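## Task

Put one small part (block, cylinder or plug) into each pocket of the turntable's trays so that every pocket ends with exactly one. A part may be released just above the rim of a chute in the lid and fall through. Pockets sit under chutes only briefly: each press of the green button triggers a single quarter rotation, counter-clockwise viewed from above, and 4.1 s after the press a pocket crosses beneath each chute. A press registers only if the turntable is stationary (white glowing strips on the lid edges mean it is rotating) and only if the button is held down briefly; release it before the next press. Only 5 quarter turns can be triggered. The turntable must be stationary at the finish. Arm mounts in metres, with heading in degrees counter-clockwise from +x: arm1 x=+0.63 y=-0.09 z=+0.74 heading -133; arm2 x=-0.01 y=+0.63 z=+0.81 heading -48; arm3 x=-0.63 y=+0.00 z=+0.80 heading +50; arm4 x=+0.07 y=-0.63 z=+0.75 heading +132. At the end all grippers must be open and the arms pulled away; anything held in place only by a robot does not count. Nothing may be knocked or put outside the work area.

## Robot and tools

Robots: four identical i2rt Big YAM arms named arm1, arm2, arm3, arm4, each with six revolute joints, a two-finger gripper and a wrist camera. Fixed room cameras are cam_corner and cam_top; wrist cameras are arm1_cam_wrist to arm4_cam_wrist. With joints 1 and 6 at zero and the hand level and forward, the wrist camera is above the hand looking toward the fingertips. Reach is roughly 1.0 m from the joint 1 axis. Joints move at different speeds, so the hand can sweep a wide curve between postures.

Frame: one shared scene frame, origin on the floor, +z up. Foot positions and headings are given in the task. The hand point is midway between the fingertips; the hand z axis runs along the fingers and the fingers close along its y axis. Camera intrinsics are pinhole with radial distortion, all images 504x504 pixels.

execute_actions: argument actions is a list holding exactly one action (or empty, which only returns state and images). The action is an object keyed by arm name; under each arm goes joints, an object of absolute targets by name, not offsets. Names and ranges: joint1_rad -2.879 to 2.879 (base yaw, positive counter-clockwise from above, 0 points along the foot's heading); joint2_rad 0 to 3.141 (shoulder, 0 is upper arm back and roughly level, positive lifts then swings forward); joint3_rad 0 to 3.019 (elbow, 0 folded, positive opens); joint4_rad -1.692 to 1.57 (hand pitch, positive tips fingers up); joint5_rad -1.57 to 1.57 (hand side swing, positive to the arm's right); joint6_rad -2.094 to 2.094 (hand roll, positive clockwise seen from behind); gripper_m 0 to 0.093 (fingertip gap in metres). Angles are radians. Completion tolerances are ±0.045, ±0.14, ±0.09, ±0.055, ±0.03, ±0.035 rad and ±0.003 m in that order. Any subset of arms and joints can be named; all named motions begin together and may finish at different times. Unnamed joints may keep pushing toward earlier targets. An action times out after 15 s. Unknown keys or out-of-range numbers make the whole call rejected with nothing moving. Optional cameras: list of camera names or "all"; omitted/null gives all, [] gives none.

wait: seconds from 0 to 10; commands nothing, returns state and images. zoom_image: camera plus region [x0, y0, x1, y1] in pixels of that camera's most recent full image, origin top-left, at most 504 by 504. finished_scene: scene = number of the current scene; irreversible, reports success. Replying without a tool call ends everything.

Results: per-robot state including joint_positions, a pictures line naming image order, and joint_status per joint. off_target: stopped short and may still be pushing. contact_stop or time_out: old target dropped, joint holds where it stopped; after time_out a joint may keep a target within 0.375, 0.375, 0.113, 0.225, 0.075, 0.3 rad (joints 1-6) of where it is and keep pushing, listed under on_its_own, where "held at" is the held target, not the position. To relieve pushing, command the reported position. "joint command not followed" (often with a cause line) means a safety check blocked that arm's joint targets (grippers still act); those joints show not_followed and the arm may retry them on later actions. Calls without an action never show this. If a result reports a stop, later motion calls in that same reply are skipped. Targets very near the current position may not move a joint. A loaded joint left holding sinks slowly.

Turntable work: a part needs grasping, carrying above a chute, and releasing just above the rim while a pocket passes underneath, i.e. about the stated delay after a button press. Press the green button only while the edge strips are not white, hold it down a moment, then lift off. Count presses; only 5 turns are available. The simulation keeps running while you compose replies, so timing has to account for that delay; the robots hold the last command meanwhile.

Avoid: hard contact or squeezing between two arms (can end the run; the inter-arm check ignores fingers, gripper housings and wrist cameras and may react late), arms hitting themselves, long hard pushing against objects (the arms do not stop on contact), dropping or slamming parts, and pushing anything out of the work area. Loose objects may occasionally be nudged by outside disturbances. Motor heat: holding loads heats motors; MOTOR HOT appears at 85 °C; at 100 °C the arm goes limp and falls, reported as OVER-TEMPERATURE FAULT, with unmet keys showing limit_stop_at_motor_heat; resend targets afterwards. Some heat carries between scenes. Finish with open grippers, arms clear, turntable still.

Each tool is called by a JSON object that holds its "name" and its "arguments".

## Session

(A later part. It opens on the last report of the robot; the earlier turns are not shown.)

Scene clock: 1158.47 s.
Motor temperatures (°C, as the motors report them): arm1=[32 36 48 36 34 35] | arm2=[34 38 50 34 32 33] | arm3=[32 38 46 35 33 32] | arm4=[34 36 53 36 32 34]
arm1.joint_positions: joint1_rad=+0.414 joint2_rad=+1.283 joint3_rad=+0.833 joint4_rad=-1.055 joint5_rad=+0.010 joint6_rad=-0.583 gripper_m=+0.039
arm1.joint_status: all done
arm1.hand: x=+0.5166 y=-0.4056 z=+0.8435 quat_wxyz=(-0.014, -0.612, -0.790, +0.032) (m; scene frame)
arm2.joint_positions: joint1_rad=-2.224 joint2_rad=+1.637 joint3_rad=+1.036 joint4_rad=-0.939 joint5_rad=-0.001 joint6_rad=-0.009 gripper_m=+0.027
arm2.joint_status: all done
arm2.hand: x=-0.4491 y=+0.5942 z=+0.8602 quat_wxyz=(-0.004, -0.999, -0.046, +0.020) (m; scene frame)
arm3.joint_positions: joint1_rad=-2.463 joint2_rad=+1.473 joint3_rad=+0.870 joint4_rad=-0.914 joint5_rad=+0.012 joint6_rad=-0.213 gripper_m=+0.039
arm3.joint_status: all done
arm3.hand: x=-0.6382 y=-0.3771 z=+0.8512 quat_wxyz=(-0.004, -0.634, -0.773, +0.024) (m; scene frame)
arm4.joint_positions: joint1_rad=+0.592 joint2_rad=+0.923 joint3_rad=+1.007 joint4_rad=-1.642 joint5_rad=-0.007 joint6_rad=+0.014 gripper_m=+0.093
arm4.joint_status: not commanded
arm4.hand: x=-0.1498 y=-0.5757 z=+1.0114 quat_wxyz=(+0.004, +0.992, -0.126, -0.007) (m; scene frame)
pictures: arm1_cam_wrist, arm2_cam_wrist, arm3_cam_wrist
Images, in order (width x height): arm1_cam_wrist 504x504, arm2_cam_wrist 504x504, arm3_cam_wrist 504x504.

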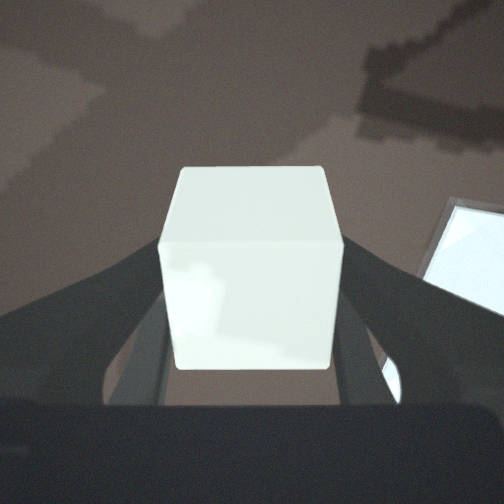

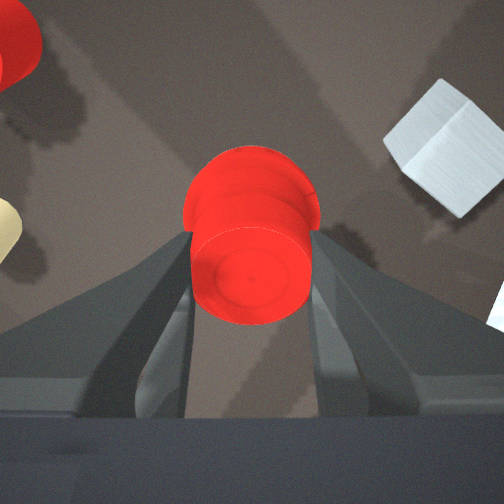

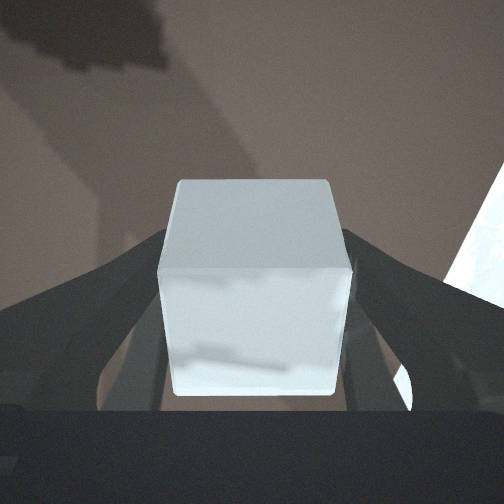

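{"name": "execute_actions", "arguments": {"actions": [{"arm1":{"joints":{"joint1_rad":0.35,"joint2_rad":0.93,"joint3_rad":1.03,"joint4_rad":-1.65,"joint6_rad":0.0}},"arm2":{"joints":{"joint1_rad":-1.6,"joint2_rad":0.93,"joint3_rad":1.0,"joint4_rad":-1.65}},"arm3":{"joints":{"joint1_rad":-1.75,"joint2_rad":0.93,"joint3_rad":1.0,"joint4_rad":-1.65,"joint6_rad":0.0}}}], "cameras": []}}

{"name": "execute_actions", "arguments": {"actions": [{"arm1":{"joints":{"joint1_rad":-1.02}},"arm2":{"joints":{"joint1_rad":-0.767}},"arm3":{"joints":{"joint1_rad":-0.988}}}], "cameras": []}}

{"name": "execute_actions", "arguments": {"actions": [{"arm1":{"joints":{"joint2_rad":1.15,"joint3_rad":0.975,"joint4_rad":-0.71}},"arm2":{"joints":{"joint2_rad":1.565,"joint3_rad":1.2,"joint4_rad":-1.195}},"arm3":{"joints":{"joint2_rad":1.255,"joint3_rad":0.908,"joint4_rad":-1.19,"joint6_rad":-0.15}}}], "cameras": ["arm1_cam_wrist","arm2_cam_wrist","arm3_cam_wrist","cam_top"]}}

Scene clock: 1170.73 s.
Motor temperatures (°C, as the motors report them): arm1=[32 35 48 36 34 35] | arm2=[34 38 50 34 32 33] | arm3=[32 38 47 35 33 32] | arm4=[34 36 53 36 32 34]
arm1.joint_positions: joint1_rad=+0.351 joint2_rad=+0.924 joint3_rad=+1.009 joint4_rad=-1.635 joint5_rad=+0.010 joint6_rad=-0.008 gripper_m=+0.039
arm1.joint_status: all done
arm1.hand: x=+0.5352 y=-0.2984 z=+1.0016 quat_wxyz=(-0.010, -0.829, -0.559, +0.009) (m; scene frame)
arm2.joint_positions: joint1_rad=-1.604 joint2_rad=+0.922 joint3_rad=+0.993 joint4_rad=-1.639 joint5_rad=-0.004 joint6_rad=-0.009 gripper_m=+0.027
arm2.joint_status: all done
arm2.hand: x=-0.1858 y=+0.4832 z=+1.0709 quat_wxyz=(-0.003, -0.937, -0.349, +0.005) (m; scene frame)
arm3.joint_positions: joint1_rad=-1.754 joint2_rad=+0.923 joint3_rad=+0.960 joint4_rad=-1.633 joint5_rad=+0.009 joint6_rad=-0.008 gripper_m=+0.039
arm3.joint_status: all done
arm3.hand: x=-0.4863 y=-0.1720 z=+1.0416 quat_wxyz=(+0.022, -0.422, -0.907, -0.004) (m; scene frame)
arm4.joint_positions: joint1_rad=+0.592 joint2_rad=+0.923 joint3_rad=+1.007 joint4_rad=-1.642 joint5_rad=-0.007 joint6_rad=+0.014 gripper_m=+0.093
arm4.joint_status: not commanded
arm4.hand: x=-0.1498 y=-0.5757 z=+1.0114 quat_wxyz=(+0.004, +0.992, -0.126, -0.007) (m; scene frame)
pictures: none
No camera images: the call's "cameras" was empty. Leave "cameras" out to get every camera's image.

Scene clock: 1172.40 s.
Motor temperatures (°C, as the motors report them): arm1=[32 35 49 36 34 35] | arm2=[34 38 50 34 32 33] | arm3=[32 38 47 35 33 32] | arm4=[34 36 53 36 32 34]
arm1.joint_positions: joint1_rad=-1.016 joint2_rad=+0.924 joint3_rad=+1.009 joint4_rad=-1.635 joint5_rad=+0.011 joint6_rad=-0.006 gripper_m=+0.039
arm1.joint_status: all done
arm1.hand: x=+0.3977 y=-0.0376 z=+0.9971 quat_wxyz=(+0.002, -0.996, +0.091, +0.003) (m; scene frame)
arm2.joint_positions: joint1_rad=-0.769 joint2_rad=+0.924 joint3_rad=+0.993 joint4_rad=-1.639 joint5_rad=-0.002 joint6_rad=-0.009 gripper_m=+0.027
arm2.joint_status: all done
arm2.hand: x=-0.0191 y=+0.4025 z=+1.0697 quat_wxyz=(+0.000, -0.715, -0.699, +0.004) (m; scene frame)
arm3.joint_positions: joint1_rad=-0.992 joint2_rad=+0.924 joint3_rad=+0.960 joint4_rad=-1.633 joint5_rad=+0.011 joint6_rad=-0.007 gripper_m=+0.039
arm3.joint_status: all done
arm3.hand: x=-0.4058 y=-0.0274 z=+1.0419 quat_wxyz=(+0.020, -0.054, -0.998, +0.000) (m; scene frame)
arm4.joint_positions: joint1_rad=+0.592 joint2_rad=+0.923 joint3_rad=+1.007 joint4_rad=-1.642 joint5_rad=-0.007 joint6_rad=+0.014 gripper_m=+0.093
arm4.joint_status: not commanded
arm4.hand: x=-0.1498 y=-0.5757 z=+1.0114 quat_wxyz=(+0.004, +0.992, -0.126, -0.007) (m; scene frame)
pictures: none
No camera images: the call's "cameras" was empty. Leave "cameras" out to get every camera's image.

Scene clock: 1173.90 s.
Motor temperatures (°C, as the motors report them): arm1=[32 35 49 36 34 35] | arm2=[34 38 50 34 32 33] | arm3=[32 38 47 35 33 32] | arm4=[34 36 53 36 32 34]
arm1.joint_positions: joint1_rad=-1.016 joint2_rad=+1.164 joint3_rad=+0.973 joint4_rad=-0.735 joint5_rad=+0.011 joint6_rad=-0.006 gripper_m=+0.039
arm1.joint_status: all done
arm1.hand: x=+0.1783 y=+0.0041 z=+0.9695 quat_wxyz=(+0.032, -0.947, +0.089, +0.308) (m; scene frame)
arm2.joint_positions: joint1_rad=-0.769 joint2_rad=+1.570 joint3_rad=+1.187 joint4_rad=-1.206 joint5_rad=-0.002 joint6_rad=-0.009 gripper_m=+0.027
arm2.joint_status: all done
arm2.hand: x=-0.0271 y=+0.1915 z=+0.9373 quat_wxyz=(+0.006, -0.715, -0.699, -0.003) (m; scene frame)
arm3.joint_positions: joint1_rad=-0.992 joint2_rad=+1.272 joint3_rad=+0.901 joint4_rad=-1.207 joint5_rad=+0.011 joint6_rad=-0.142 gripper_m=+0.039
arm3.joint_status: all done
arm3.hand: x=-0.3014 y=-0.0385 z=+0.9271 quat_wxyz=(+0.010, +0.013, -1.000, +0.000) (m; scene frame)
arm4.joint_positions: joint1_rad=+0.592 joint2_rad=+0.923 joint3_rad=+1.007 joint4_rad=-1.642 joint5_rad=-0.007 joint6_rad=+0.014 gripper_m=+0.093
arm4.joint_status: not commanded
arm4.hand: x=-0.1498 y=-0.5757 z=+1.0114 quat_wxyz=(+0.004, +0.992, -0.126, -0.007) (m; scene frame)
pictures: arm1_cam_wrist, arm2_cam_wrist, arm3_cam_wrist, cam_top
Images, in order (width x height): arm1_cam_wrist 504x504, arm2_cam_wrist 504x504, arm3_cam_wrist 504x504, cam_top 504x504.

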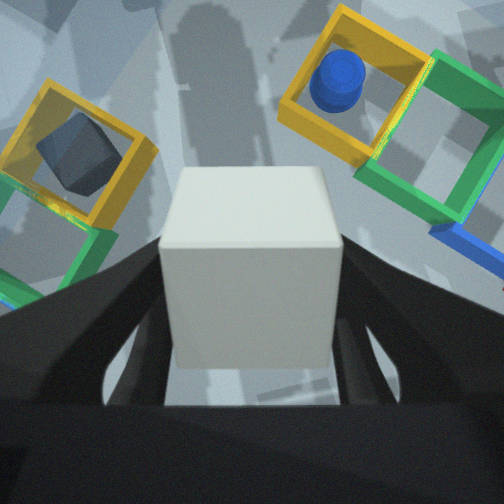

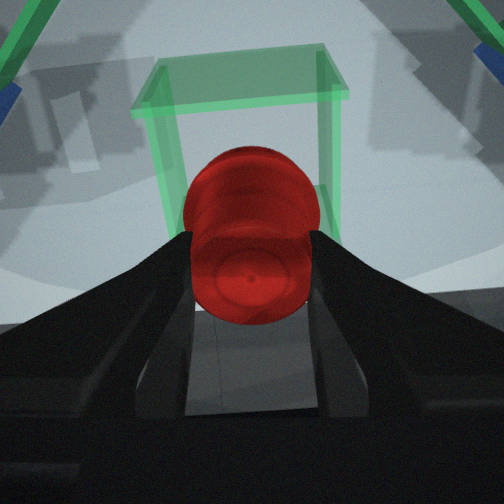

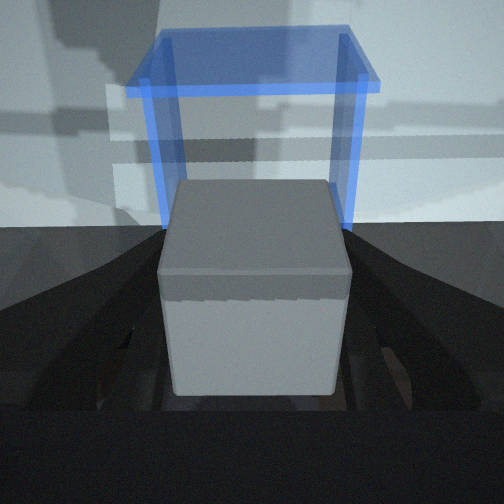

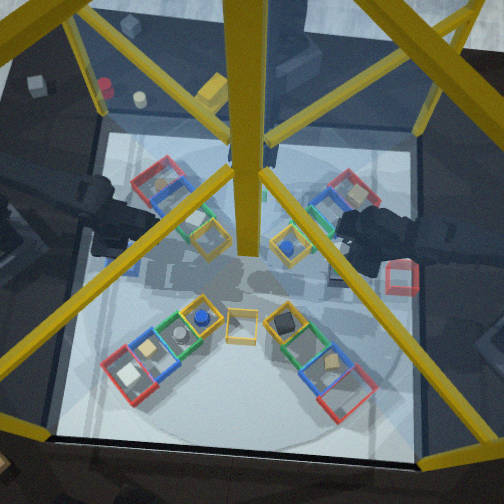

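{"name": "execute_actions", "arguments": {"actions": [{"arm1":{"joints":{"joint4_rad":-0.672}},"arm3":{"joints":{"joint3_rad":0.965}}}], "cameras": ["arm1_cam_wrist","arm3_cam_wrist"]}}

Scene clock: 1187.97 s.
Motor temperatures (°C, as the motors report them): arm1=[32 36 49 36 34 35] | arm2=[34 38 51 34 32 33] | arm3=[32 38 47 35 33 32] | arm4=[34 36 52 36 32 34]
arm1.joint_positions: joint1_rad=-1.016 joint2_rad=+1.164 joint3_rad=+0.973 joint4_rad=-0.697 joint5_rad=+0.011 joint6_rad=-0.006 gripper_m=+0.039
arm1.joint_status: all done
arm1.hand: x=+0.1711 y=+0.0055 z=+0.9751 quat_wxyz=(+0.033, -0.941, +0.089, +0.326) (m; scene frame)
arm2.joint_positions: joint1_rad=-0.769 joint2_rad=+1.570 joint3_rad=+1.187 joint4_rad=-1.206 joint5_rad=-0.002 joint6_rad=-0.009 gripper_m=+0.027
arm2.joint_status: not commanded
arm2.hand: x=-0.0271 y=+0.1915 z=+0.9373 quat_wxyz=(+0.006, -0.715, -0.699, -0.003) (m; scene frame)
arm3.joint_positions: joint1_rad=-0.992 joint2_rad=+1.272 joint3_rad=+0.901 joint4_rad=-1.207 joint5_rad=+0.011 joint6_rad=-0.142 gripper_m=+0.039
arm3.joint_status: all done
arm3.hand: x=-0.3014 y=-0.0385 z=+0.9271 quat_wxyz=(+0.010, +0.013, -1.000, +0.000) (m; scene frame)
arm4.joint_positions: joint1_rad=+0.592 joint2_rad=+0.923 joint3_rad=+1.007 joint4_rad=-1.642 joint5_rad=-0.007 joint6_rad=+0.014 gripper_m=+0.093
arm4.joint_status: not commanded
arm4.hand: x=-0.1498 y=-0.5757 z=+1.0114 quat_wxyz=(+0.004, +0.992, -0.126, -0.007) (m; scene frame)
pictures: arm1_cam_wrist, arm3_cam_wrist
Images, in order (width x height): arm1_cam_wrist 504x504, arm3_cam_wrist 504x504.

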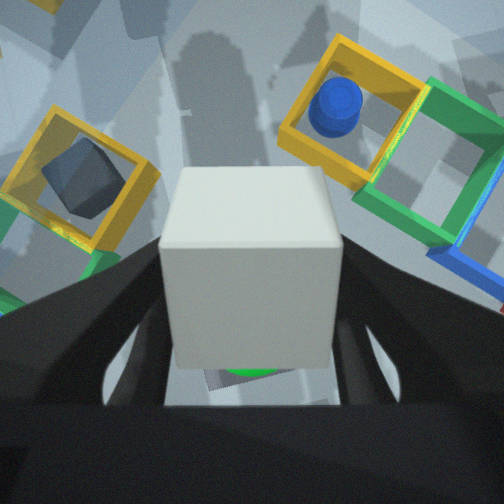

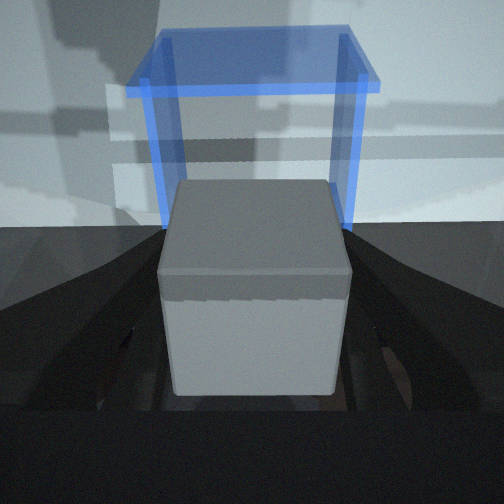

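{"name": "execute_actions", "arguments": {"actions": [{"arm3":{"joints":{"joint3_rad":0.905,"joint4_rad":-1.152}}}], "cameras": ["arm3_cam_wrist"]}}

Scene clock: 1194.77 s.
Motor temperatures (°C, as the motors report them): arm1=[32 36 50 36 34 35] | arm2=[34 38 51 34 32 33] | arm3=[32 38 48 35 33 32] | arm4=[34 36 52 36 32 34]
arm1.joint_positions: joint1_rad=-1.016 joint2_rad=+1.164 joint3_rad=+0.973 joint4_rad=-0.697 joint5_rad=+0.011 joint6_rad=-0.006 gripper_m=+0.039
arm1.joint_status: not commanded
arm1.hand: x=+0.1711 y=+0.0055 z=+0.9751 quat_wxyz=(+0.033, -0.941, +0.089, +0.326) (m; scene frame)
arm2.joint_positions: joint1_rad=-0.769 joint2_rad=+1.570 joint3_rad=+1.187 joint4_rad=-1.206 joint5_rad=-0.002 joint6_rad=-0.009 gripper_m=+0.027
arm2.joint_status: not commanded
arm2.hand: x=-0.0271 y=+0.1915 z=+0.9373 quat_wxyz=(+0.006, -0.715, -0.699, -0.003) (m; scene frame)
arm3.joint_positions: joint1_rad=-0.992 joint2_rad=+1.272 joint3_rad=+0.901 joint4_rad=-1.170 joint5_rad=+0.011 joint6_rad=-0.142 gripper_m=+0.039
arm3.joint_status: all done
arm3.hand: x=-0.2925 y=-0.0395 z=+0.9271 quat_wxyz=(-0.008, +0.013, -1.000, +0.002) (m; scene frame)
arm4.joint_positions: joint1_rad=+0.592 joint2_rad=+0.923 joint3_rad=+1.007 joint4_rad=-1.642 joint5_rad=-0.007 joint6_rad=+0.014 gripper_m=+0.093
arm4.joint_status: not commanded
arm4.hand: x=-0.1498 y=-0.5757 z=+1.0114 quat_wxyz=(+0.004, +0.992, -0.126, -0.007) (m; scene frame)
pictures: arm3_cam_wrist
Images, in order (width x height): arm3_cam_wrist 504x504.

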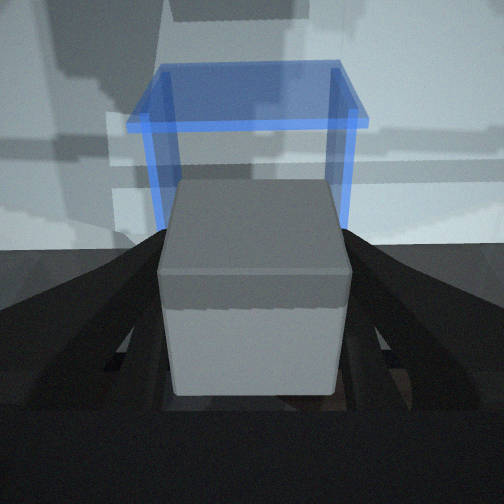

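{"name": "execute_actions", "arguments": {"actions": [{"arm1":{"joints":{"joint3_rad":0.855}}}], "cameras": []}}

{"name": "wait", "arguments": {"seconds": 0.3}}

{"name": "execute_actions", "arguments": {"actions": [{"arm1":{"joints":{"joint1_rad":-1.115,"joint3_rad":1.06,"joint4_rad":-1.405,"joint6_rad":-0.35}}}], "cameras": []}}

{"name": "wait", "arguments": {"seconds": 1.6}}

{"name": "execute_actions", "arguments": {"actions": [{"arm1":{"joints":{"gripper_m":0.065}},"arm2":{"joints":{"gripper_m":0.06}},"arm3":{"joints":{"gripper_m":0.065}}}], "cameras": ["cam_top"]}}

Scene clock: 1205.43 s.
Motor temperatures (°C, as the motors report them): arm1=[32 36 50 36 34 35] | arm2=[34 38 51 34 32 33] | arm3=[32 38 47 35 33 32] | arm4=[34 36 52 36 32 34]
arm1.joint_positions: joint1_rad=-1.016 joint2_rad=+1.138 joint3_rad=+0.883 joint4_rad=-0.675 joint5_rad=+0.011 joint6_rad=-0.006 gripper_m=+0.039
arm1.joint_status: all done
arm1.hand: x=+0.1942 y=+0.0010 z=+0.9428 quat_wxyz=(+0.032, -0.947, +0.090, +0.306) (m; scene frame)
arm2.joint_positions: joint1_rad=-0.769 joint2_rad=+1.570 joint3_rad=+1.187 joint4_rad=-1.206 joint5_rad=-0.002 joint6_rad=-0.009 gripper_m=+0.027
arm2.joint_status: not commanded
arm2.hand: x=-0.0271 y=+0.1915 z=+0.9373 quat_wxyz=(+0.006, -0.715, -0.699, -0.003) (m; scene frame)
arm3.joint_positions: joint1_rad=-0.992 joint2_rad=+1.272 joint3_rad=+0.901 joint4_rad=-1.170 joint5_rad=+0.011 joint6_rad=-0.142 gripper_m=+0.039
arm3.joint_status: not commanded
arm3.hand: x=-0.2925 y=-0.0395 z=+0.9271 quat_wxyz=(-0.008, +0.013, -1.000, +0.002) (m; scene frame)
arm4.joint_positions: joint1_rad=+0.592 joint2_rad=+0.923 joint3_rad=+1.007 joint4_rad=-1.642 joint5_rad=-0.007 joint6_rad=+0.014 gripper_m=+0.093
arm4.joint_status: not commanded
arm4.hand: x=-0.1498 y=-0.5757 z=+1.0114 quat_wxyz=(+0.004, +0.992, -0.126, -0.007) (m; scene frame)
pictures: none
No camera images: the call's "cameras" was empty. Leave "cameras" out to get every camera's image.

Scene clock: 1205.73 s.
Motor temperatures (°C, as the motors report them): arm1=[32 36 50 36 34 35] | arm2=[34 38 51 34 32 33] | arm3=[32 38 47 35 33 32] | arm4=[34 36 52 36 32 34]
arm1.joint_positions: joint1_rad=-1.016 joint2_rad=+1.138 joint3_rad=+0.883 joint4_rad=-0.675 joint5_rad=+0.011 joint6_rad=-0.006 gripper_m=+0.039
arm1.joint_status: all done
arm1.hand: x=+0.1942 y=+0.0010 z=+0.9428 quat_wxyz=(+0.032, -0.947, +0.090, +0.306) (m; scene frame)
arm2.joint_positions: joint1_rad=-0.769 joint2_rad=+1.570 joint3_rad=+1.187 joint4_rad=-1.206 joint5_rad=-0.002 joint6_rad=-0.009 gripper_m=+0.027
arm2.joint_status: not commanded
arm2.hand: x=-0.0271 y=+0.1915 z=+0.9373 quat_wxyz=(+0.006, -0.715, -0.699, -0.003) (m; scene frame)
arm3.joint_positions: joint1_rad=-0.992 joint2_rad=+1.272 joint3_rad=+0.901 joint4_rad=-1.170 joint5_rad=+0.011 joint6_rad=-0.142 gripper_m=+0.039
arm3.joint_status: not commanded
arm3.hand: x=-0.2925 y=-0.0395 z=+0.9271 quat_wxyz=(-0.008, +0.013, -1.000, +0.002) (m; scene frame)
arm4.joint_positions: joint1_rad=+0.592 joint2_rad=+0.923 joint3_rad=+1.007 joint4_rad=-1.642 joint5_rad=-0.007 joint6_rad=+0.014 gripper_m=+0.093
arm4.joint_status: not commanded
arm4.hand: x=-0.1498 y=-0.5757 z=+1.0114 quat_wxyz=(+0.004, +0.992, -0.126, -0.007) (m; scene frame)
wait: 0.30 s; at rest by 0.27 s
pictures: arm1_cam_wrist, arm2_cam_wrist, arm3_cam_wrist, arm4_cam_wrist, cam_corner, cam_top
Images, in order (width x height): arm1_cam_wrist 504x504, arm2_cam_wrist 504x504, arm3_cam_wrist 504x504, arm4_cam_wrist 504x504, cam_corner 504x504, cam_top 504x504.

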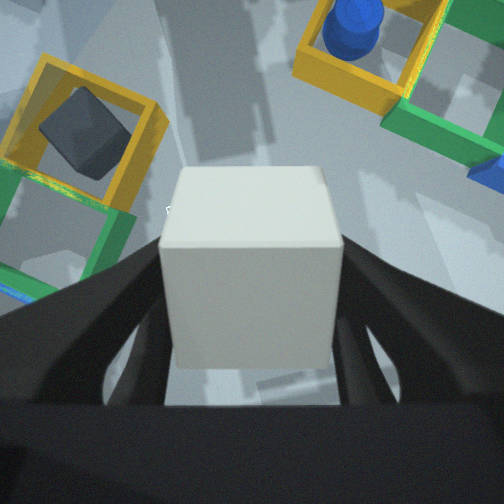

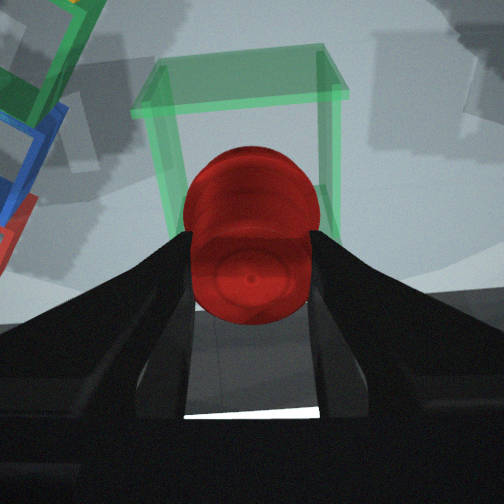

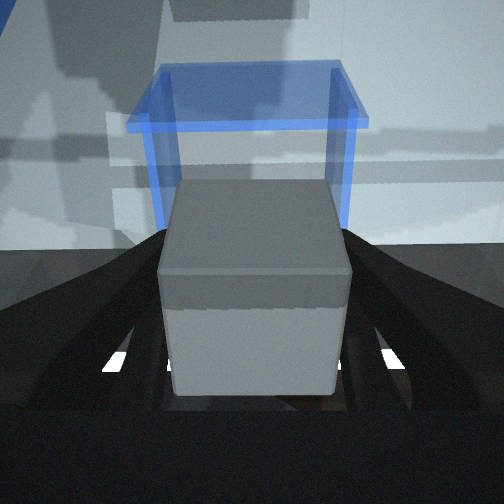

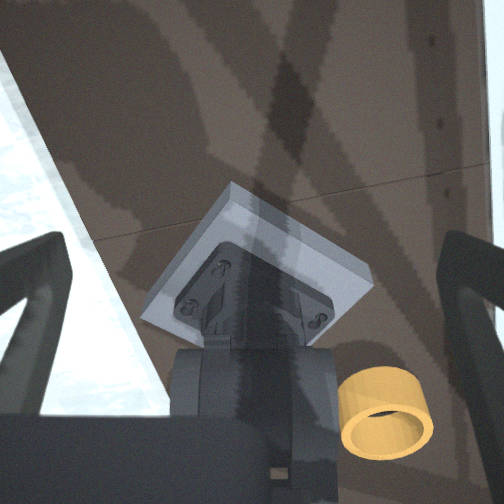

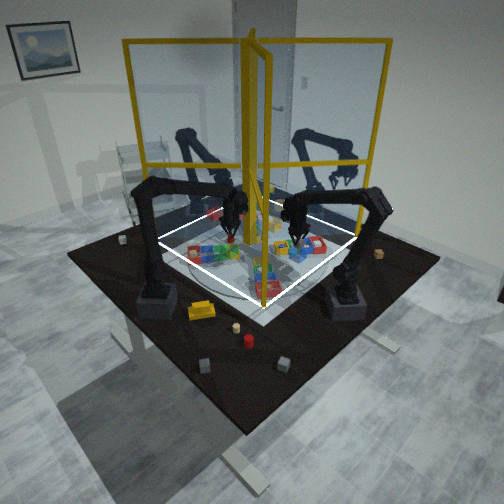

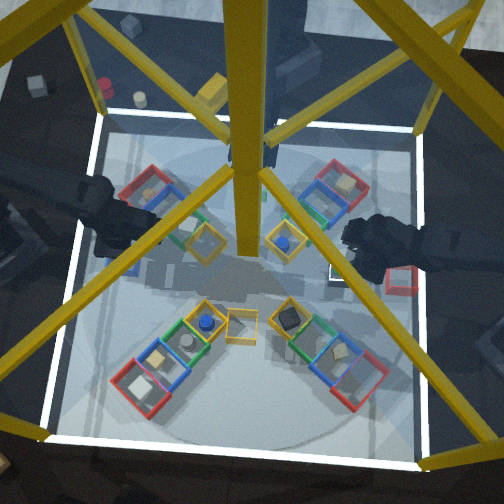

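Scene clock: 1207.10 s.
Motor temperatures (°C, as the motors report them): arm1=[32 36 50 36 34 35] | arm2=[34 38 52 34 32 33] | arm3=[32 38 47 35 33 32] | arm4=[34 36 52 36 32 34]
arm1.joint_positions: joint1_rad=-1.119 joint2_rad=+1.139 joint3_rad=+1.018 joint4_rad=-1.390 joint5_rad=+0.010 joint6_rad=-0.341 gripper_m=+0.039
arm1.joint_status: all done
arm1.hand: x=+0.3224 y=+0.0098 z=+0.9467 quat_wxyz=(+0.009, -0.999, -0.024, +0.020) (m; scene frame)
arm2.joint_positions: joint1_rad=-0.769 joint2_rad=+1.570 joint3_rad=+1.187 joint4_rad=-1.206 joint5_rad=-0.002 joint6_rad=-0.009 gripper_m=+0.027
arm2.joint_status: not commanded
arm2.hand: x=-0.0271 y=+0.1915 z=+0.9373 quat_wxyz=(+0.006, -0.715, -0.699, -0.003) (m; scene frame)
arm3.joint_positions: joint1_rad=-0.992 joint2_rad=+1.272 joint3_rad=+0.901 joint4_rad=-1.170 joint5_rad=+0.011 joint6_rad=-0.142 gripper_m=+0.039
arm3.joint_status: not commanded
arm3.hand: x=-0.2925 y=-0.0395 z=+0.9271 quat_wxyz=(-0.008, +0.013, -1.000, +0.002) (m; scene frame)
arm4.joint_positions: joint1_rad=+0.592 joint2_rad=+0.923 joint3_rad=+1.007 joint4_rad=-1.642 joint5_rad=-0.007 joint6_rad=+0.014 gripper_m=+0.093
arm4.joint_status: not commanded
arm4.hand: x=-0.1498 y=-0.5757 z=+1.0114 quat_wxyz=(+0.004, +0.992, -0.126, -0.007) (m; scene frame)
pictures: none
No camera images: the call's "cameras" was empty. Leave "cameras" out to get every camera's image.

Scene clock: 1208.70 s.
Motor temperatures (°C, as the motors report them): arm1=[32 36 50 36 34 35] | arm2=[34 38 52 34 32 33] | arm3=[32 38 47 35 33 32] | arm4=[34 36 52 36 32 34]
arm1.joint_positions: joint1_rad=-1.119 joint2_rad=+1.139 joint3_rad=+1.018 joint4_rad=-1.390 joint5_rad=+0.010 joint6_rad=-0.342 gripper_m=+0.039
arm1.joint_status: all done
arm1.hand: x=+0.3224 y=+0.0098 z=+0.9467 quat_wxyz=(+0.009, -0.999, -0.025, +0.020) (m; scene frame)
arm2.joint_positions: joint1_rad=-0.769 joint2_rad=+1.570 joint3_rad=+1.187 joint4_rad=-1.206 joint5_rad=-0.002 joint6_rad=-0.009 gripper_m=+0.027
arm2.joint_status: not commanded
arm2.hand: x=-0.0271 y=+0.1915 z=+0.9373 quat_wxyz=(+0.006, -0.715, -0.699, -0.003) (m; scene frame)
arm3.joint_positions: joint1_rad=-0.992 joint2_rad=+1.272 joint3_rad=+0.901 joint4_rad=-1.170 joint5_rad=+0.011 joint6_rad=-0.142 gripper_m=+0.039
arm3.joint_status: not commanded
arm3.hand: x=-0.2925 y=-0.0395 z=+0.9271 quat_wxyz=(-0.008, +0.013, -1.000, +0.002) (m; scene frame)
arm4.joint_positions: joint1_rad=+0.592 joint2_rad=+0.923 joint3_rad=+1.007 joint4_rad=-1.642 joint5_rad=-0.007 joint6_rad=+0.014 gripper_m=+0.093
arm4.joint_status: not commanded
arm4.hand: x=-0.1498 y=-0.5757 z=+1.0114 quat_wxyz=(+0.004, +0.992, -0.126, -0.007) (m; scene frame)
wait: 1.60 s; at rest by 0.27 s
pictures: arm1_cam_wrist, arm2_cam_wrist, arm3_cam_wrist, arm4_cam_wrist, cam_corner, cam_top
Images, in order (width x height): arm1_cam_wrist 504x504, arm2_cam_wrist 504x504, arm3_cam_wrist 504x504, arm4_cam_wrist 504x504, cam_corner 504x504, cam_top 504x504.

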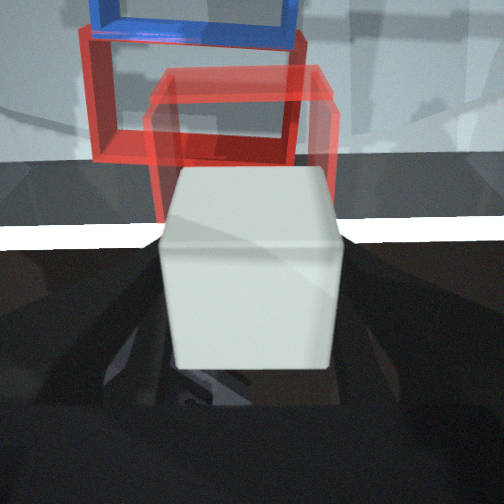

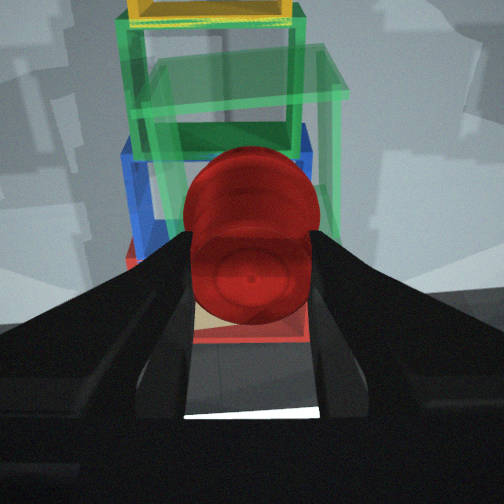

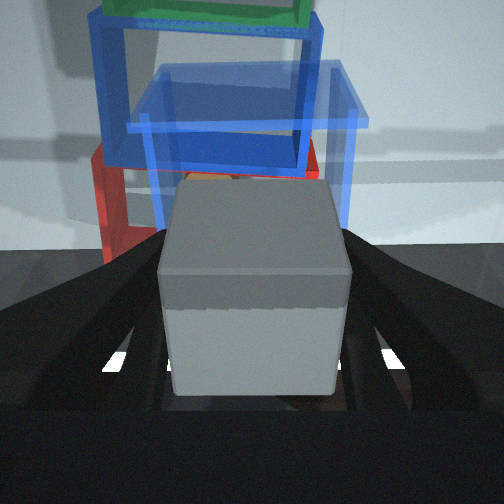

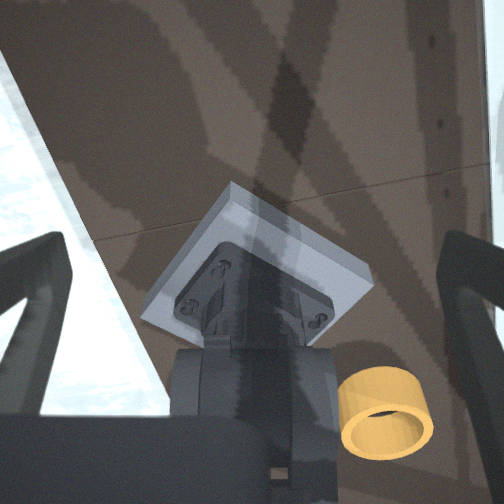

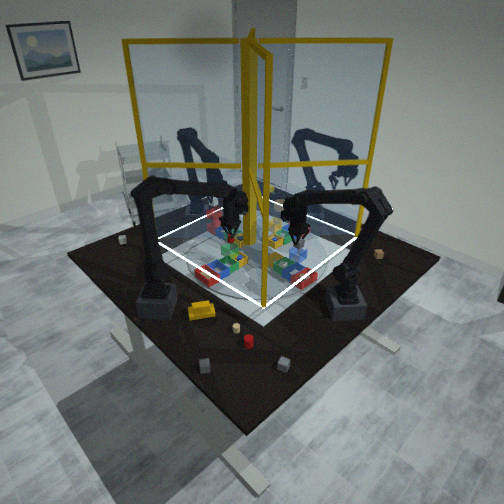

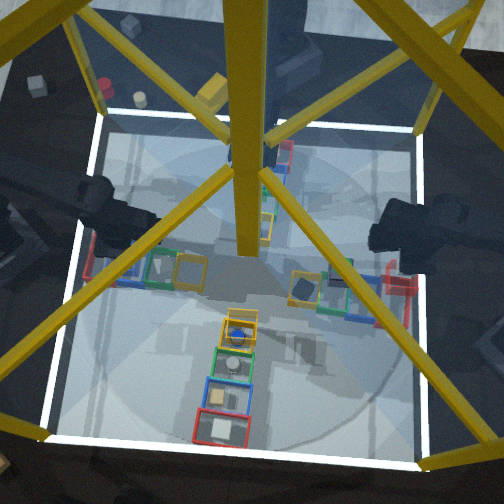

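Scene clock: 1209.30 s.
Motor temperatures (°C, as the motors report them): arm1=[32 36 50 36 34 35] | arm2=[34 38 52 34 32 33] | arm3=[32 38 47 35 33 32] | arm4=[34 36 52 36 32 34]
arm1.joint_positions: joint1_rad=-1.119 joint2_rad=+1.139 joint3_rad=+1.018 joint4_rad=-1.390 joint5_rad=+0.010 joint6_rad=-0.342 gripper_m=+0.065
arm1.joint_status: all done
arm1.hand: x=+0.3224 y=+0.0098 z=+0.9467 quat_wxyz=(+0.009, -0.999, -0.025, +0.020) (m; scene frame)
arm2.joint_positions: joint1_rad=-0.769 joint2_rad=+1.570 joint3_rad=+1.187 joint4_rad=-1.206 joint5_rad=-0.002 joint6_rad=-0.009 gripper_m=+0.060
arm2.joint_status: all done
arm2.hand: x=-0.0271 y=+0.1915 z=+0.9373 quat_wxyz=(+0.006, -0.715, -0.699, -0.003) (m; scene frame)
arm3.joint_positions: joint1_rad=-0.992 joint2_rad=+1.271 joint3_rad=+0.901 joint4_rad=-1.170 joint5_rad=+0.011 joint6_rad=-0.142 gripper_m=+0.065
arm3.joint_status: all done
arm3.hand: x=-0.2925 y=-0.0395 z=+0.9273 quat_wxyz=(-0.008, +0.013, -1.000, +0.002) (m; scene frame)
arm4.joint_positions: joint1_rad=+0.592 joint2_rad=+0.923 joint3_rad=+1.007 joint4_rad=-1.642 joint5_rad=-0.007 joint6_rad=+0.014 gripper_m=+0.093
arm4.joint_status: not commanded
arm4.hand: x=-0.1498 y=-0.5757 z=+1.0114 quat_wxyz=(+0.004, +0.992, -0.126, -0.007) (m; scene frame)
pictures: cam_top
Images, in order (width x height): cam_top 504x504.

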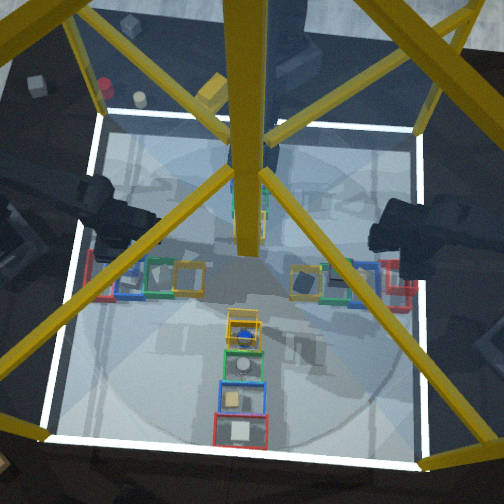

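{"name": "execute_actions", "arguments": {"actions": [{"arm1":{"joints":{"joint1_rad":-1.016,"joint3_rad":0.96,"joint4_rad":-0.66,"joint6_rad":0.0,"gripper_m":0.0}},"arm2":{"joints":{"joint2_rad":0.93,"joint3_rad":1.0,"joint4_rad":-1.65,"gripper_m":0.093}},"arm3":{"joints":{"joint2_rad":0.93,"joint3_rad":1.0,"joint4_rad":-1.65,"joint6_rad":0.0,"gripper_m":0.093}},"arm4":{"joints":{"joint1_rad":0.86,"joint2_rad":1.525,"joint3_rad":0.943,"joint4_rad":-0.99}}}], "cameras": ["cam_top"]}}

{"name": "execute_actions", "arguments": {"actions": [{"arm2":{"joints":{"joint1_rad":0.565}},"arm3":{"joints":{"joint1_rad":0.742}}}], "cameras": []}}

{"name": "execute_actions", "arguments": {"actions": [{"arm2":{"joints":{"joint2_rad":1.9,"joint3_rad":1.29,"joint4_rad":-0.92}},"arm3":{"joints":{"joint2_rad":1.79,"joint3_rad":1.18,"joint4_rad":-0.89}}}]}}

Scene clock: 1231.03 s.
Motor temperatures (°C, as the motors report them): arm1=[32 35 52 36 34 35] | arm2=[34 38 52 34 32 33] | arm3=[32 38 47 35 33 32] | arm4=[34 36 52 36 32 34]
arm1.joint_positions: joint1_rad=-1.014 joint2_rad=+1.139 joint3_rad=+0.964 joint4_rad=-0.682 joint5_rad=+0.010 joint6_rad=-0.008 gripper_m=+0.000
arm1.joint_status: all done
arm1.hand: x=+0.1730 y=+0.0046 z=+0.9835 quat_wxyz=(+0.035, -0.936, +0.087, +0.340) (m; scene frame)
arm2.joint_positions: joint1_rad=-0.769 joint2_rad=+0.922 joint3_rad=+0.996 joint4_rad=-1.641 joint5_rad=-0.002 joint6_rad=-0.009 gripper_m=+0.093
arm2.joint_status: all done
arm2.hand: x=-0.0191 y=+0.4024 z=+1.0714 quat_wxyz=(-0.001, -0.715, -0.699, +0.005) (m; scene frame)
arm3.joint_positions: joint1_rad=-0.992 joint2_rad=+0.920 joint3_rad=+0.958 joint4_rad=-1.634 joint5_rad=+0.011 joint6_rad=-0.008 gripper_m=+0.093
arm3.joint_status: all done
arm3.hand: x=-0.4067 y=-0.0273 z=+1.0422 quat_wxyz=(+0.019, -0.054, -0.998, +0.000) (m; scene frame)
arm4.joint_positions: joint1_rad=+0.858 joint2_rad=+1.533 joint3_rad=+0.946 joint4_rad=-1.000 joint5_rad=-0.007 joint6_rad=+0.014 gripper_m=+0.093
arm4.joint_status: all done
arm4.hand: x=-0.3146 y=-0.6411 z=+0.8063 quat_wxyz=(+0.004, +1.000, +0.006, +0.008) (m; scene frame)
pictures: cam_top
Images, in order (width x height): cam_top 504x504.

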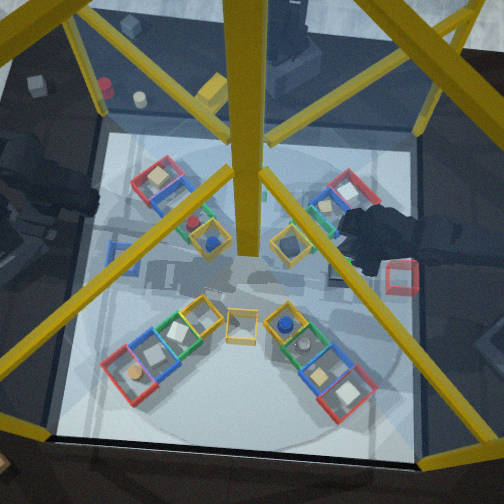

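Scene clock: 1232.90 s.
Motor temperatures (°C, as the motors report them): arm1=[32 35 52 36 34 35] | arm2=[34 38 52 34 32 33] | arm3=[32 38 47 35 33 32] | arm4=[34 36 51 36 32 34]
arm1.joint_positions: joint1_rad=-1.014 joint2_rad=+1.139 joint3_rad=+0.964 joint4_rad=-0.682 joint5_rad=+0.010 joint6_rad=-0.008 gripper_m=+0.000
arm1.joint_status: not commanded
arm1.hand: x=+0.1730 y=+0.0046 z=+0.9835 quat_wxyz=(+0.035, -0.936, +0.087, +0.340) (m; scene frame)
arm2.joint_positions: joint1_rad=+0.562 joint2_rad=+0.925 joint3_rad=+0.996 joint4_rad=-1.641 joint5_rad=-0.002 joint6_rad=-0.009 gripper_m=+0.093
arm2.joint_status: all done
arm2.hand: x=+0.2093 y=+0.5696 z=+1.0682 quat_wxyz=(+0.003, -0.131, -0.991, +0.002) (m; scene frame)
arm3.joint_positions: joint1_rad=+0.739 joint2_rad=+0.923 joint3_rad=+0.958 joint4_rad=-1.634 joint5_rad=+0.011 joint6_rad=-0.006 gripper_m=+0.093
arm3.joint_status: all done
arm3.hand: x=-0.6343 y=+0.2230 z=+1.0472 quat_wxyz=(+0.006, +0.724, -0.689, +0.006) (m; scene frame)
arm4.joint_positions: joint1_rad=+0.858 joint2_rad=+1.533 joint3_rad=+0.946 joint4_rad=-1.000 joint5_rad=-0.007 joint6_rad=+0.014 gripper_m=+0.093
arm4.joint_status: not commanded
arm4.hand: x=-0.3146 y=-0.6411 z=+0.8063 quat_wxyz=(+0.004, +1.000, +0.006, +0.008) (m; scene frame)
pictures: none
No camera images: the call's "cameras" was empty. Leave "cameras" out to get every camera's image.

Scene clock: 1234.43 s.
Motor temperatures (°C, as the motors report them): arm1=[32 35 52 36 34 35] | arm2=[34 38 52 34 32 33] | arm3=[32 38 47 35 33 32] | arm4=[34 36 51 36 32 34]
arm1.joint_positions: joint1_rad=-1.014 joint2_rad=+1.139 joint3_rad=+0.964 joint4_rad=-0.682 joint5_rad=+0.010 joint6_rad=-0.008 gripper_m=+0.000
arm1.joint_status: not commanded
arm1.hand: x=+0.1730 y=+0.0046 z=+0.9835 quat_wxyz=(+0.035, -0.936, +0.087, +0.340) (m; scene frame)
arm2.joint_positions: joint1_rad=+0.562 joint2_rad=+1.903 joint3_rad=+1.281 joint4_rad=-0.932 joint5_rad=-0.002 joint6_rad=-0.009 gripper_m=+0.093
arm2.joint_status: all done
arm2.hand: x=+0.4914 y=+0.4891 z=+0.8095 quat_wxyz=(-0.005, -0.131, -0.991, +0.003) (m; scene frame)
arm3.joint_positions: joint1_rad=+0.739 joint2_rad=+1.796 joint3_rad=+1.158 joint4_rad=-0.908 joint5_rad=+0.011 joint6_rad=-0.006 gripper_m=+0.093
arm3.joint_status: all done
arm3.hand: x=-0.6486 y=+0.4882 z=+0.8201 quat_wxyz=(-0.012, +0.724, -0.689, -0.013) (m; scene frame)
arm4.joint_positions: joint1_rad=+0.858 joint2_rad=+1.533 joint3_rad=+0.946 joint4_rad=-1.000 joint5_rad=-0.007 joint6_rad=+0.014 gripper_m=+0.093
arm4.joint_status: not commanded
arm4.hand: x=-0.3146 y=-0.6411 z=+0.8063 quat_wxyz=(+0.004, +1.000, +0.006, +0.008) (m; scene frame)
pictures: arm1_cam_wrist, arm2_cam_wrist, arm3_cam_wrist, arm4_cam_wrist, cam_corner, cam_top
Images, in order (width x height): arm1_cam_wrist 504x504, arm2_cam_wrist 504x504, arm3_cam_wrist 504x504, arm4_cam_wrist 504x504, cam_corner 504x504, cam_top 504x504.

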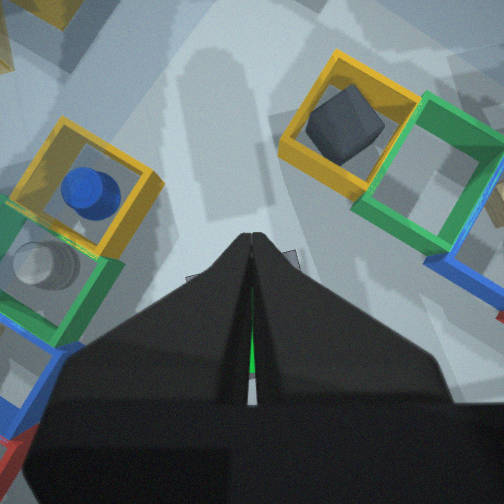

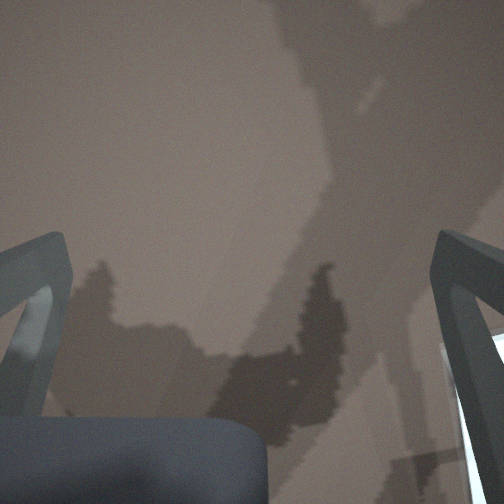

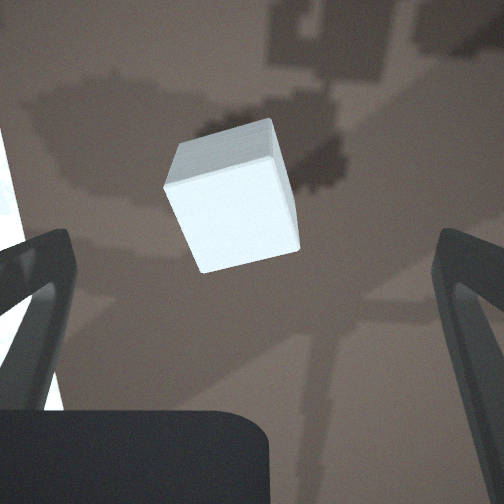

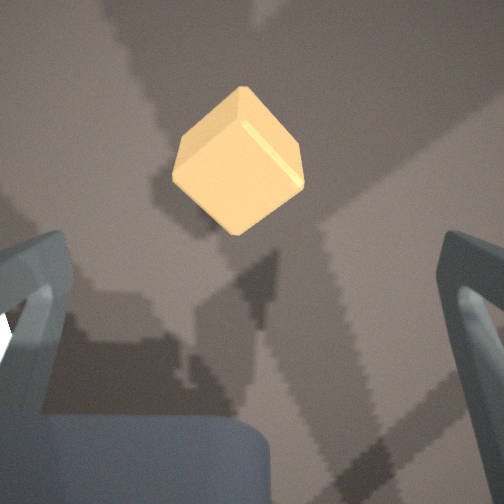

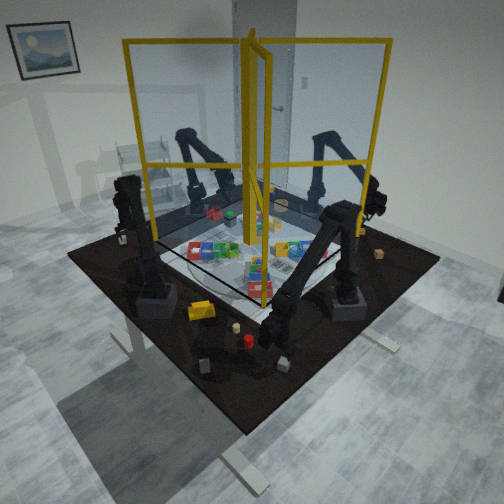

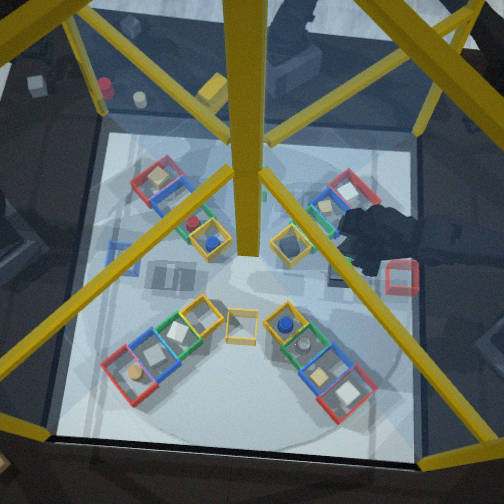

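{"name": "execute_actions", "arguments": {"actions": [{"arm2":{"joints":{"joint4_rad":-0.4}},"arm3":{"joints":{"joint1_rad":0.755,"joint2_rad":1.905,"joint3_rad":1.09,"joint4_rad":-0.737,"joint6_rad":-0.31}},"arm4":{"joints":{"joint1_rad":0.874,"joint2_rad":1.642,"joint3_rad":0.869,"joint4_rad":-0.8,"joint6_rad":-0.72}}}], "cameras": ["arm2_cam_wrist","arm3_cam_wrist","arm4_cam_wrist"]}}

Scene clock: 1255.33 s.
Motor temperatures (°C, as the motors report them): arm1=[32 35 50 36 34 35] | arm2=[34 39 51 34 32 33] | arm3=[32 39 47 35 33 32] | arm4=[34 37 50 36 32 34]
arm1.joint_positions: joint1_rad=-1.014 joint2_rad=+1.139 joint3_rad=+0.964 joint4_rad=-0.682 joint5_rad=+0.010 joint6_rad=-0.008 gripper_m=+0.000
arm1.joint_status: not commanded
arm1.hand: x=+0.1730 y=+0.0046 z=+0.9835 quat_wxyz=(+0.035, -0.936, +0.087, +0.340) (m; scene frame)
arm2.joint_positions: joint1_rad=+0.562 joint2_rad=+1.903 joint3_rad=+1.281 joint4_rad=-0.415 joint5_rad=-0.002 joint6_rad=-0.009 gripper_m=+0.093
arm2.joint_status: all done
arm2.hand: x=+0.6082 y=+0.4567 z=+0.8428 quat_wxyz=(-0.258, -0.125, -0.957, +0.039) (m; scene frame)
arm3.joint_positions: joint1_rad=+0.748 joint2_rad=+1.917 joint3_rad=+1.083 joint4_rad=-0.755 joint5_rad=+0.011 joint6_rad=-0.302 gripper_m=+0.093
arm3.joint_status: all done
arm3.hand: x=-0.6530 y=+0.4699 z=+0.7437 quat_wxyz=(+0.003, +0.821, -0.571, +0.002) (m; scene frame)
arm4.joint_positions: joint1_rad=+0.860 joint2_rad=+1.655 joint3_rad=+0.870 joint4_rad=-0.810 joint5_rad=-0.007 joint6_rad=-0.704 gripper_m=+0.093
arm4.joint_status: all done
arm4.hand: x=-0.3107 y=-0.6420 z=+0.7386 quat_wxyz=(+0.008, +0.933, +0.359, +0.009) (m; scene frame)
pictures: arm2_cam_wrist, arm3_cam_wrist, arm4_cam_wrist
Images, in order (width x height): arm2_cam_wrist 504x504, arm3_cam_wrist 504x504, arm4_cam_wrist 504x504.

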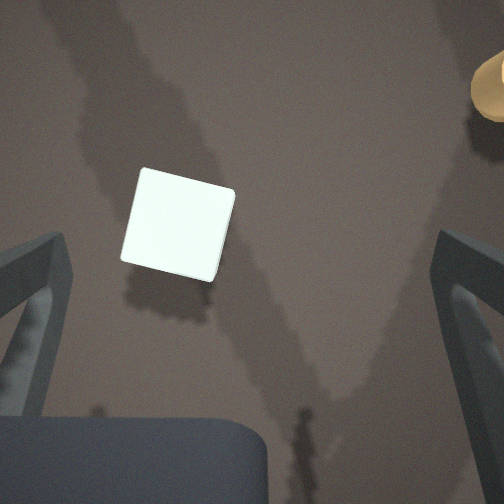

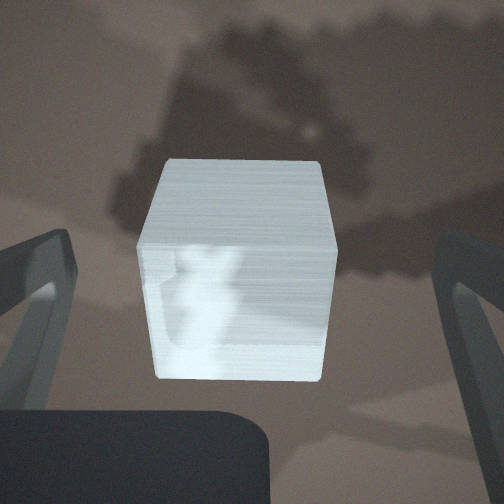

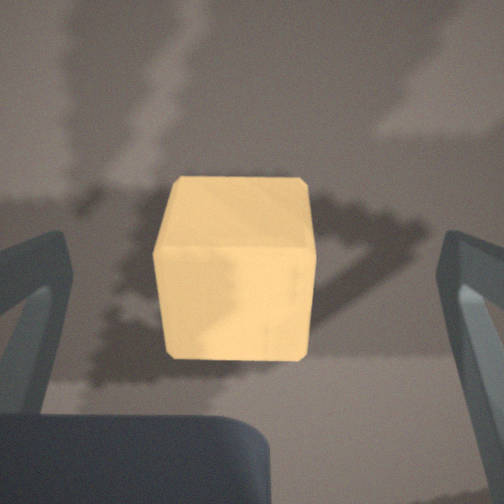

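{"name": "execute_actions", "arguments": {"actions": [{"arm2":{"joints":{"joint1_rad":0.607,"joint2_rad":2.185,"joint3_rad":1.735,"joint4_rad":-1.1,"joint6_rad":0.24}},"arm3":{"joints":{"gripper_m":0.02}},"arm4":{"joints":{"gripper_m":0.015}}}], "cameras": ["arm2_cam_wrist","arm3_cam_wrist","arm4_cam_wrist"]}}

Scene clock: 1270.27 s.
Motor temperatures (°C, as the motors report them): arm1=[32 35 50 36 34 35] | arm2=[34 40 51 35 32 33] | arm3=[32 39 46 35 33 32] | arm4=[34 37 49 36 32 34]
arm1.joint_positions: joint1_rad=-1.014 joint2_rad=+1.139 joint3_rad=+0.964 joint4_rad=-0.682 joint5_rad=+0.010 joint6_rad=-0.008 gripper_m=+0.000
arm1.joint_status: not commanded
arm1.hand: x=+0.1730 y=+0.0046 z=+0.9835 quat_wxyz=(+0.035, -0.936, +0.087, +0.340) (m; scene frame)
arm2.joint_positions: joint1_rad=+0.611 joint2_rad=+2.180 joint3_rad=+1.702 joint4_rad=-1.089 joint5_rad=-0.002 joint6_rad=+0.228 gripper_m=+0.093
arm2.joint_status: all done
arm2.hand: x=+0.6048 y=+0.4894 z=+0.7908 quat_wxyz=(+0.001, -0.224, -0.975, +0.002) (m; scene frame)
arm3.joint_positions: joint1_rad=+0.748 joint2_rad=+1.917 joint3_rad=+1.083 joint4_rad=-0.754 joint5_rad=+0.011 joint6_rad=-0.303 gripper_m=+0.039
arm3.joint_status: gripper_m off_target (ended at +0.039, target +0.020)
arm3.hand: x=-0.6533 y=+0.4700 z=+0.7437 quat_wxyz=(+0.003, +0.821, -0.571, +0.001) (m; scene frame)
arm4.joint_positions: joint1_rad=+0.861 joint2_rad=+1.655 joint3_rad=+0.870 joint4_rad=-0.810 joint5_rad=-0.007 joint6_rad=-0.705 gripper_m=+0.031
arm4.joint_status: gripper_m off_target (ended at +0.031, target +0.015)
arm4.hand: x=-0.3107 y=-0.6422 z=+0.7386 quat_wxyz=(+0.008, +0.933, +0.359, +0.009) (m; scene frame)
pictures: arm2_cam_wrist, arm3_cam_wrist, arm4_cam_wrist
Images, in order (width x height): arm2_cam_wrist 504x504, arm3_cam_wrist 504x504, arm4_cam_wrist 504x504.

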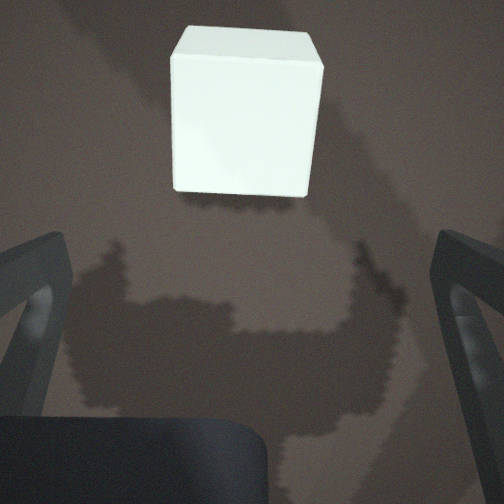

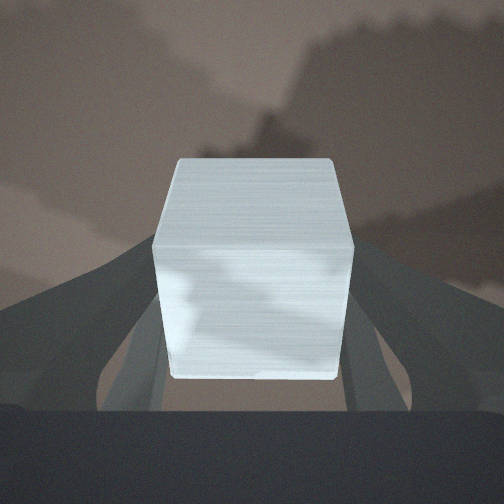

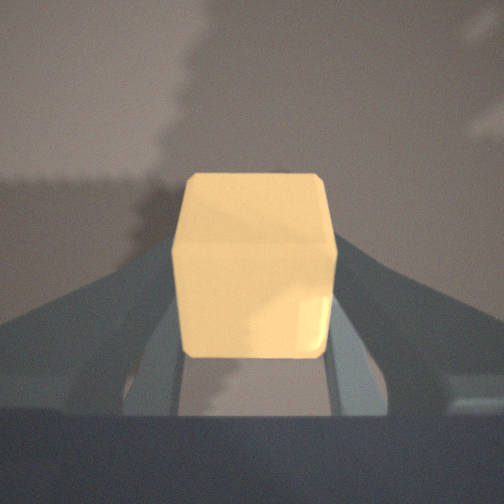

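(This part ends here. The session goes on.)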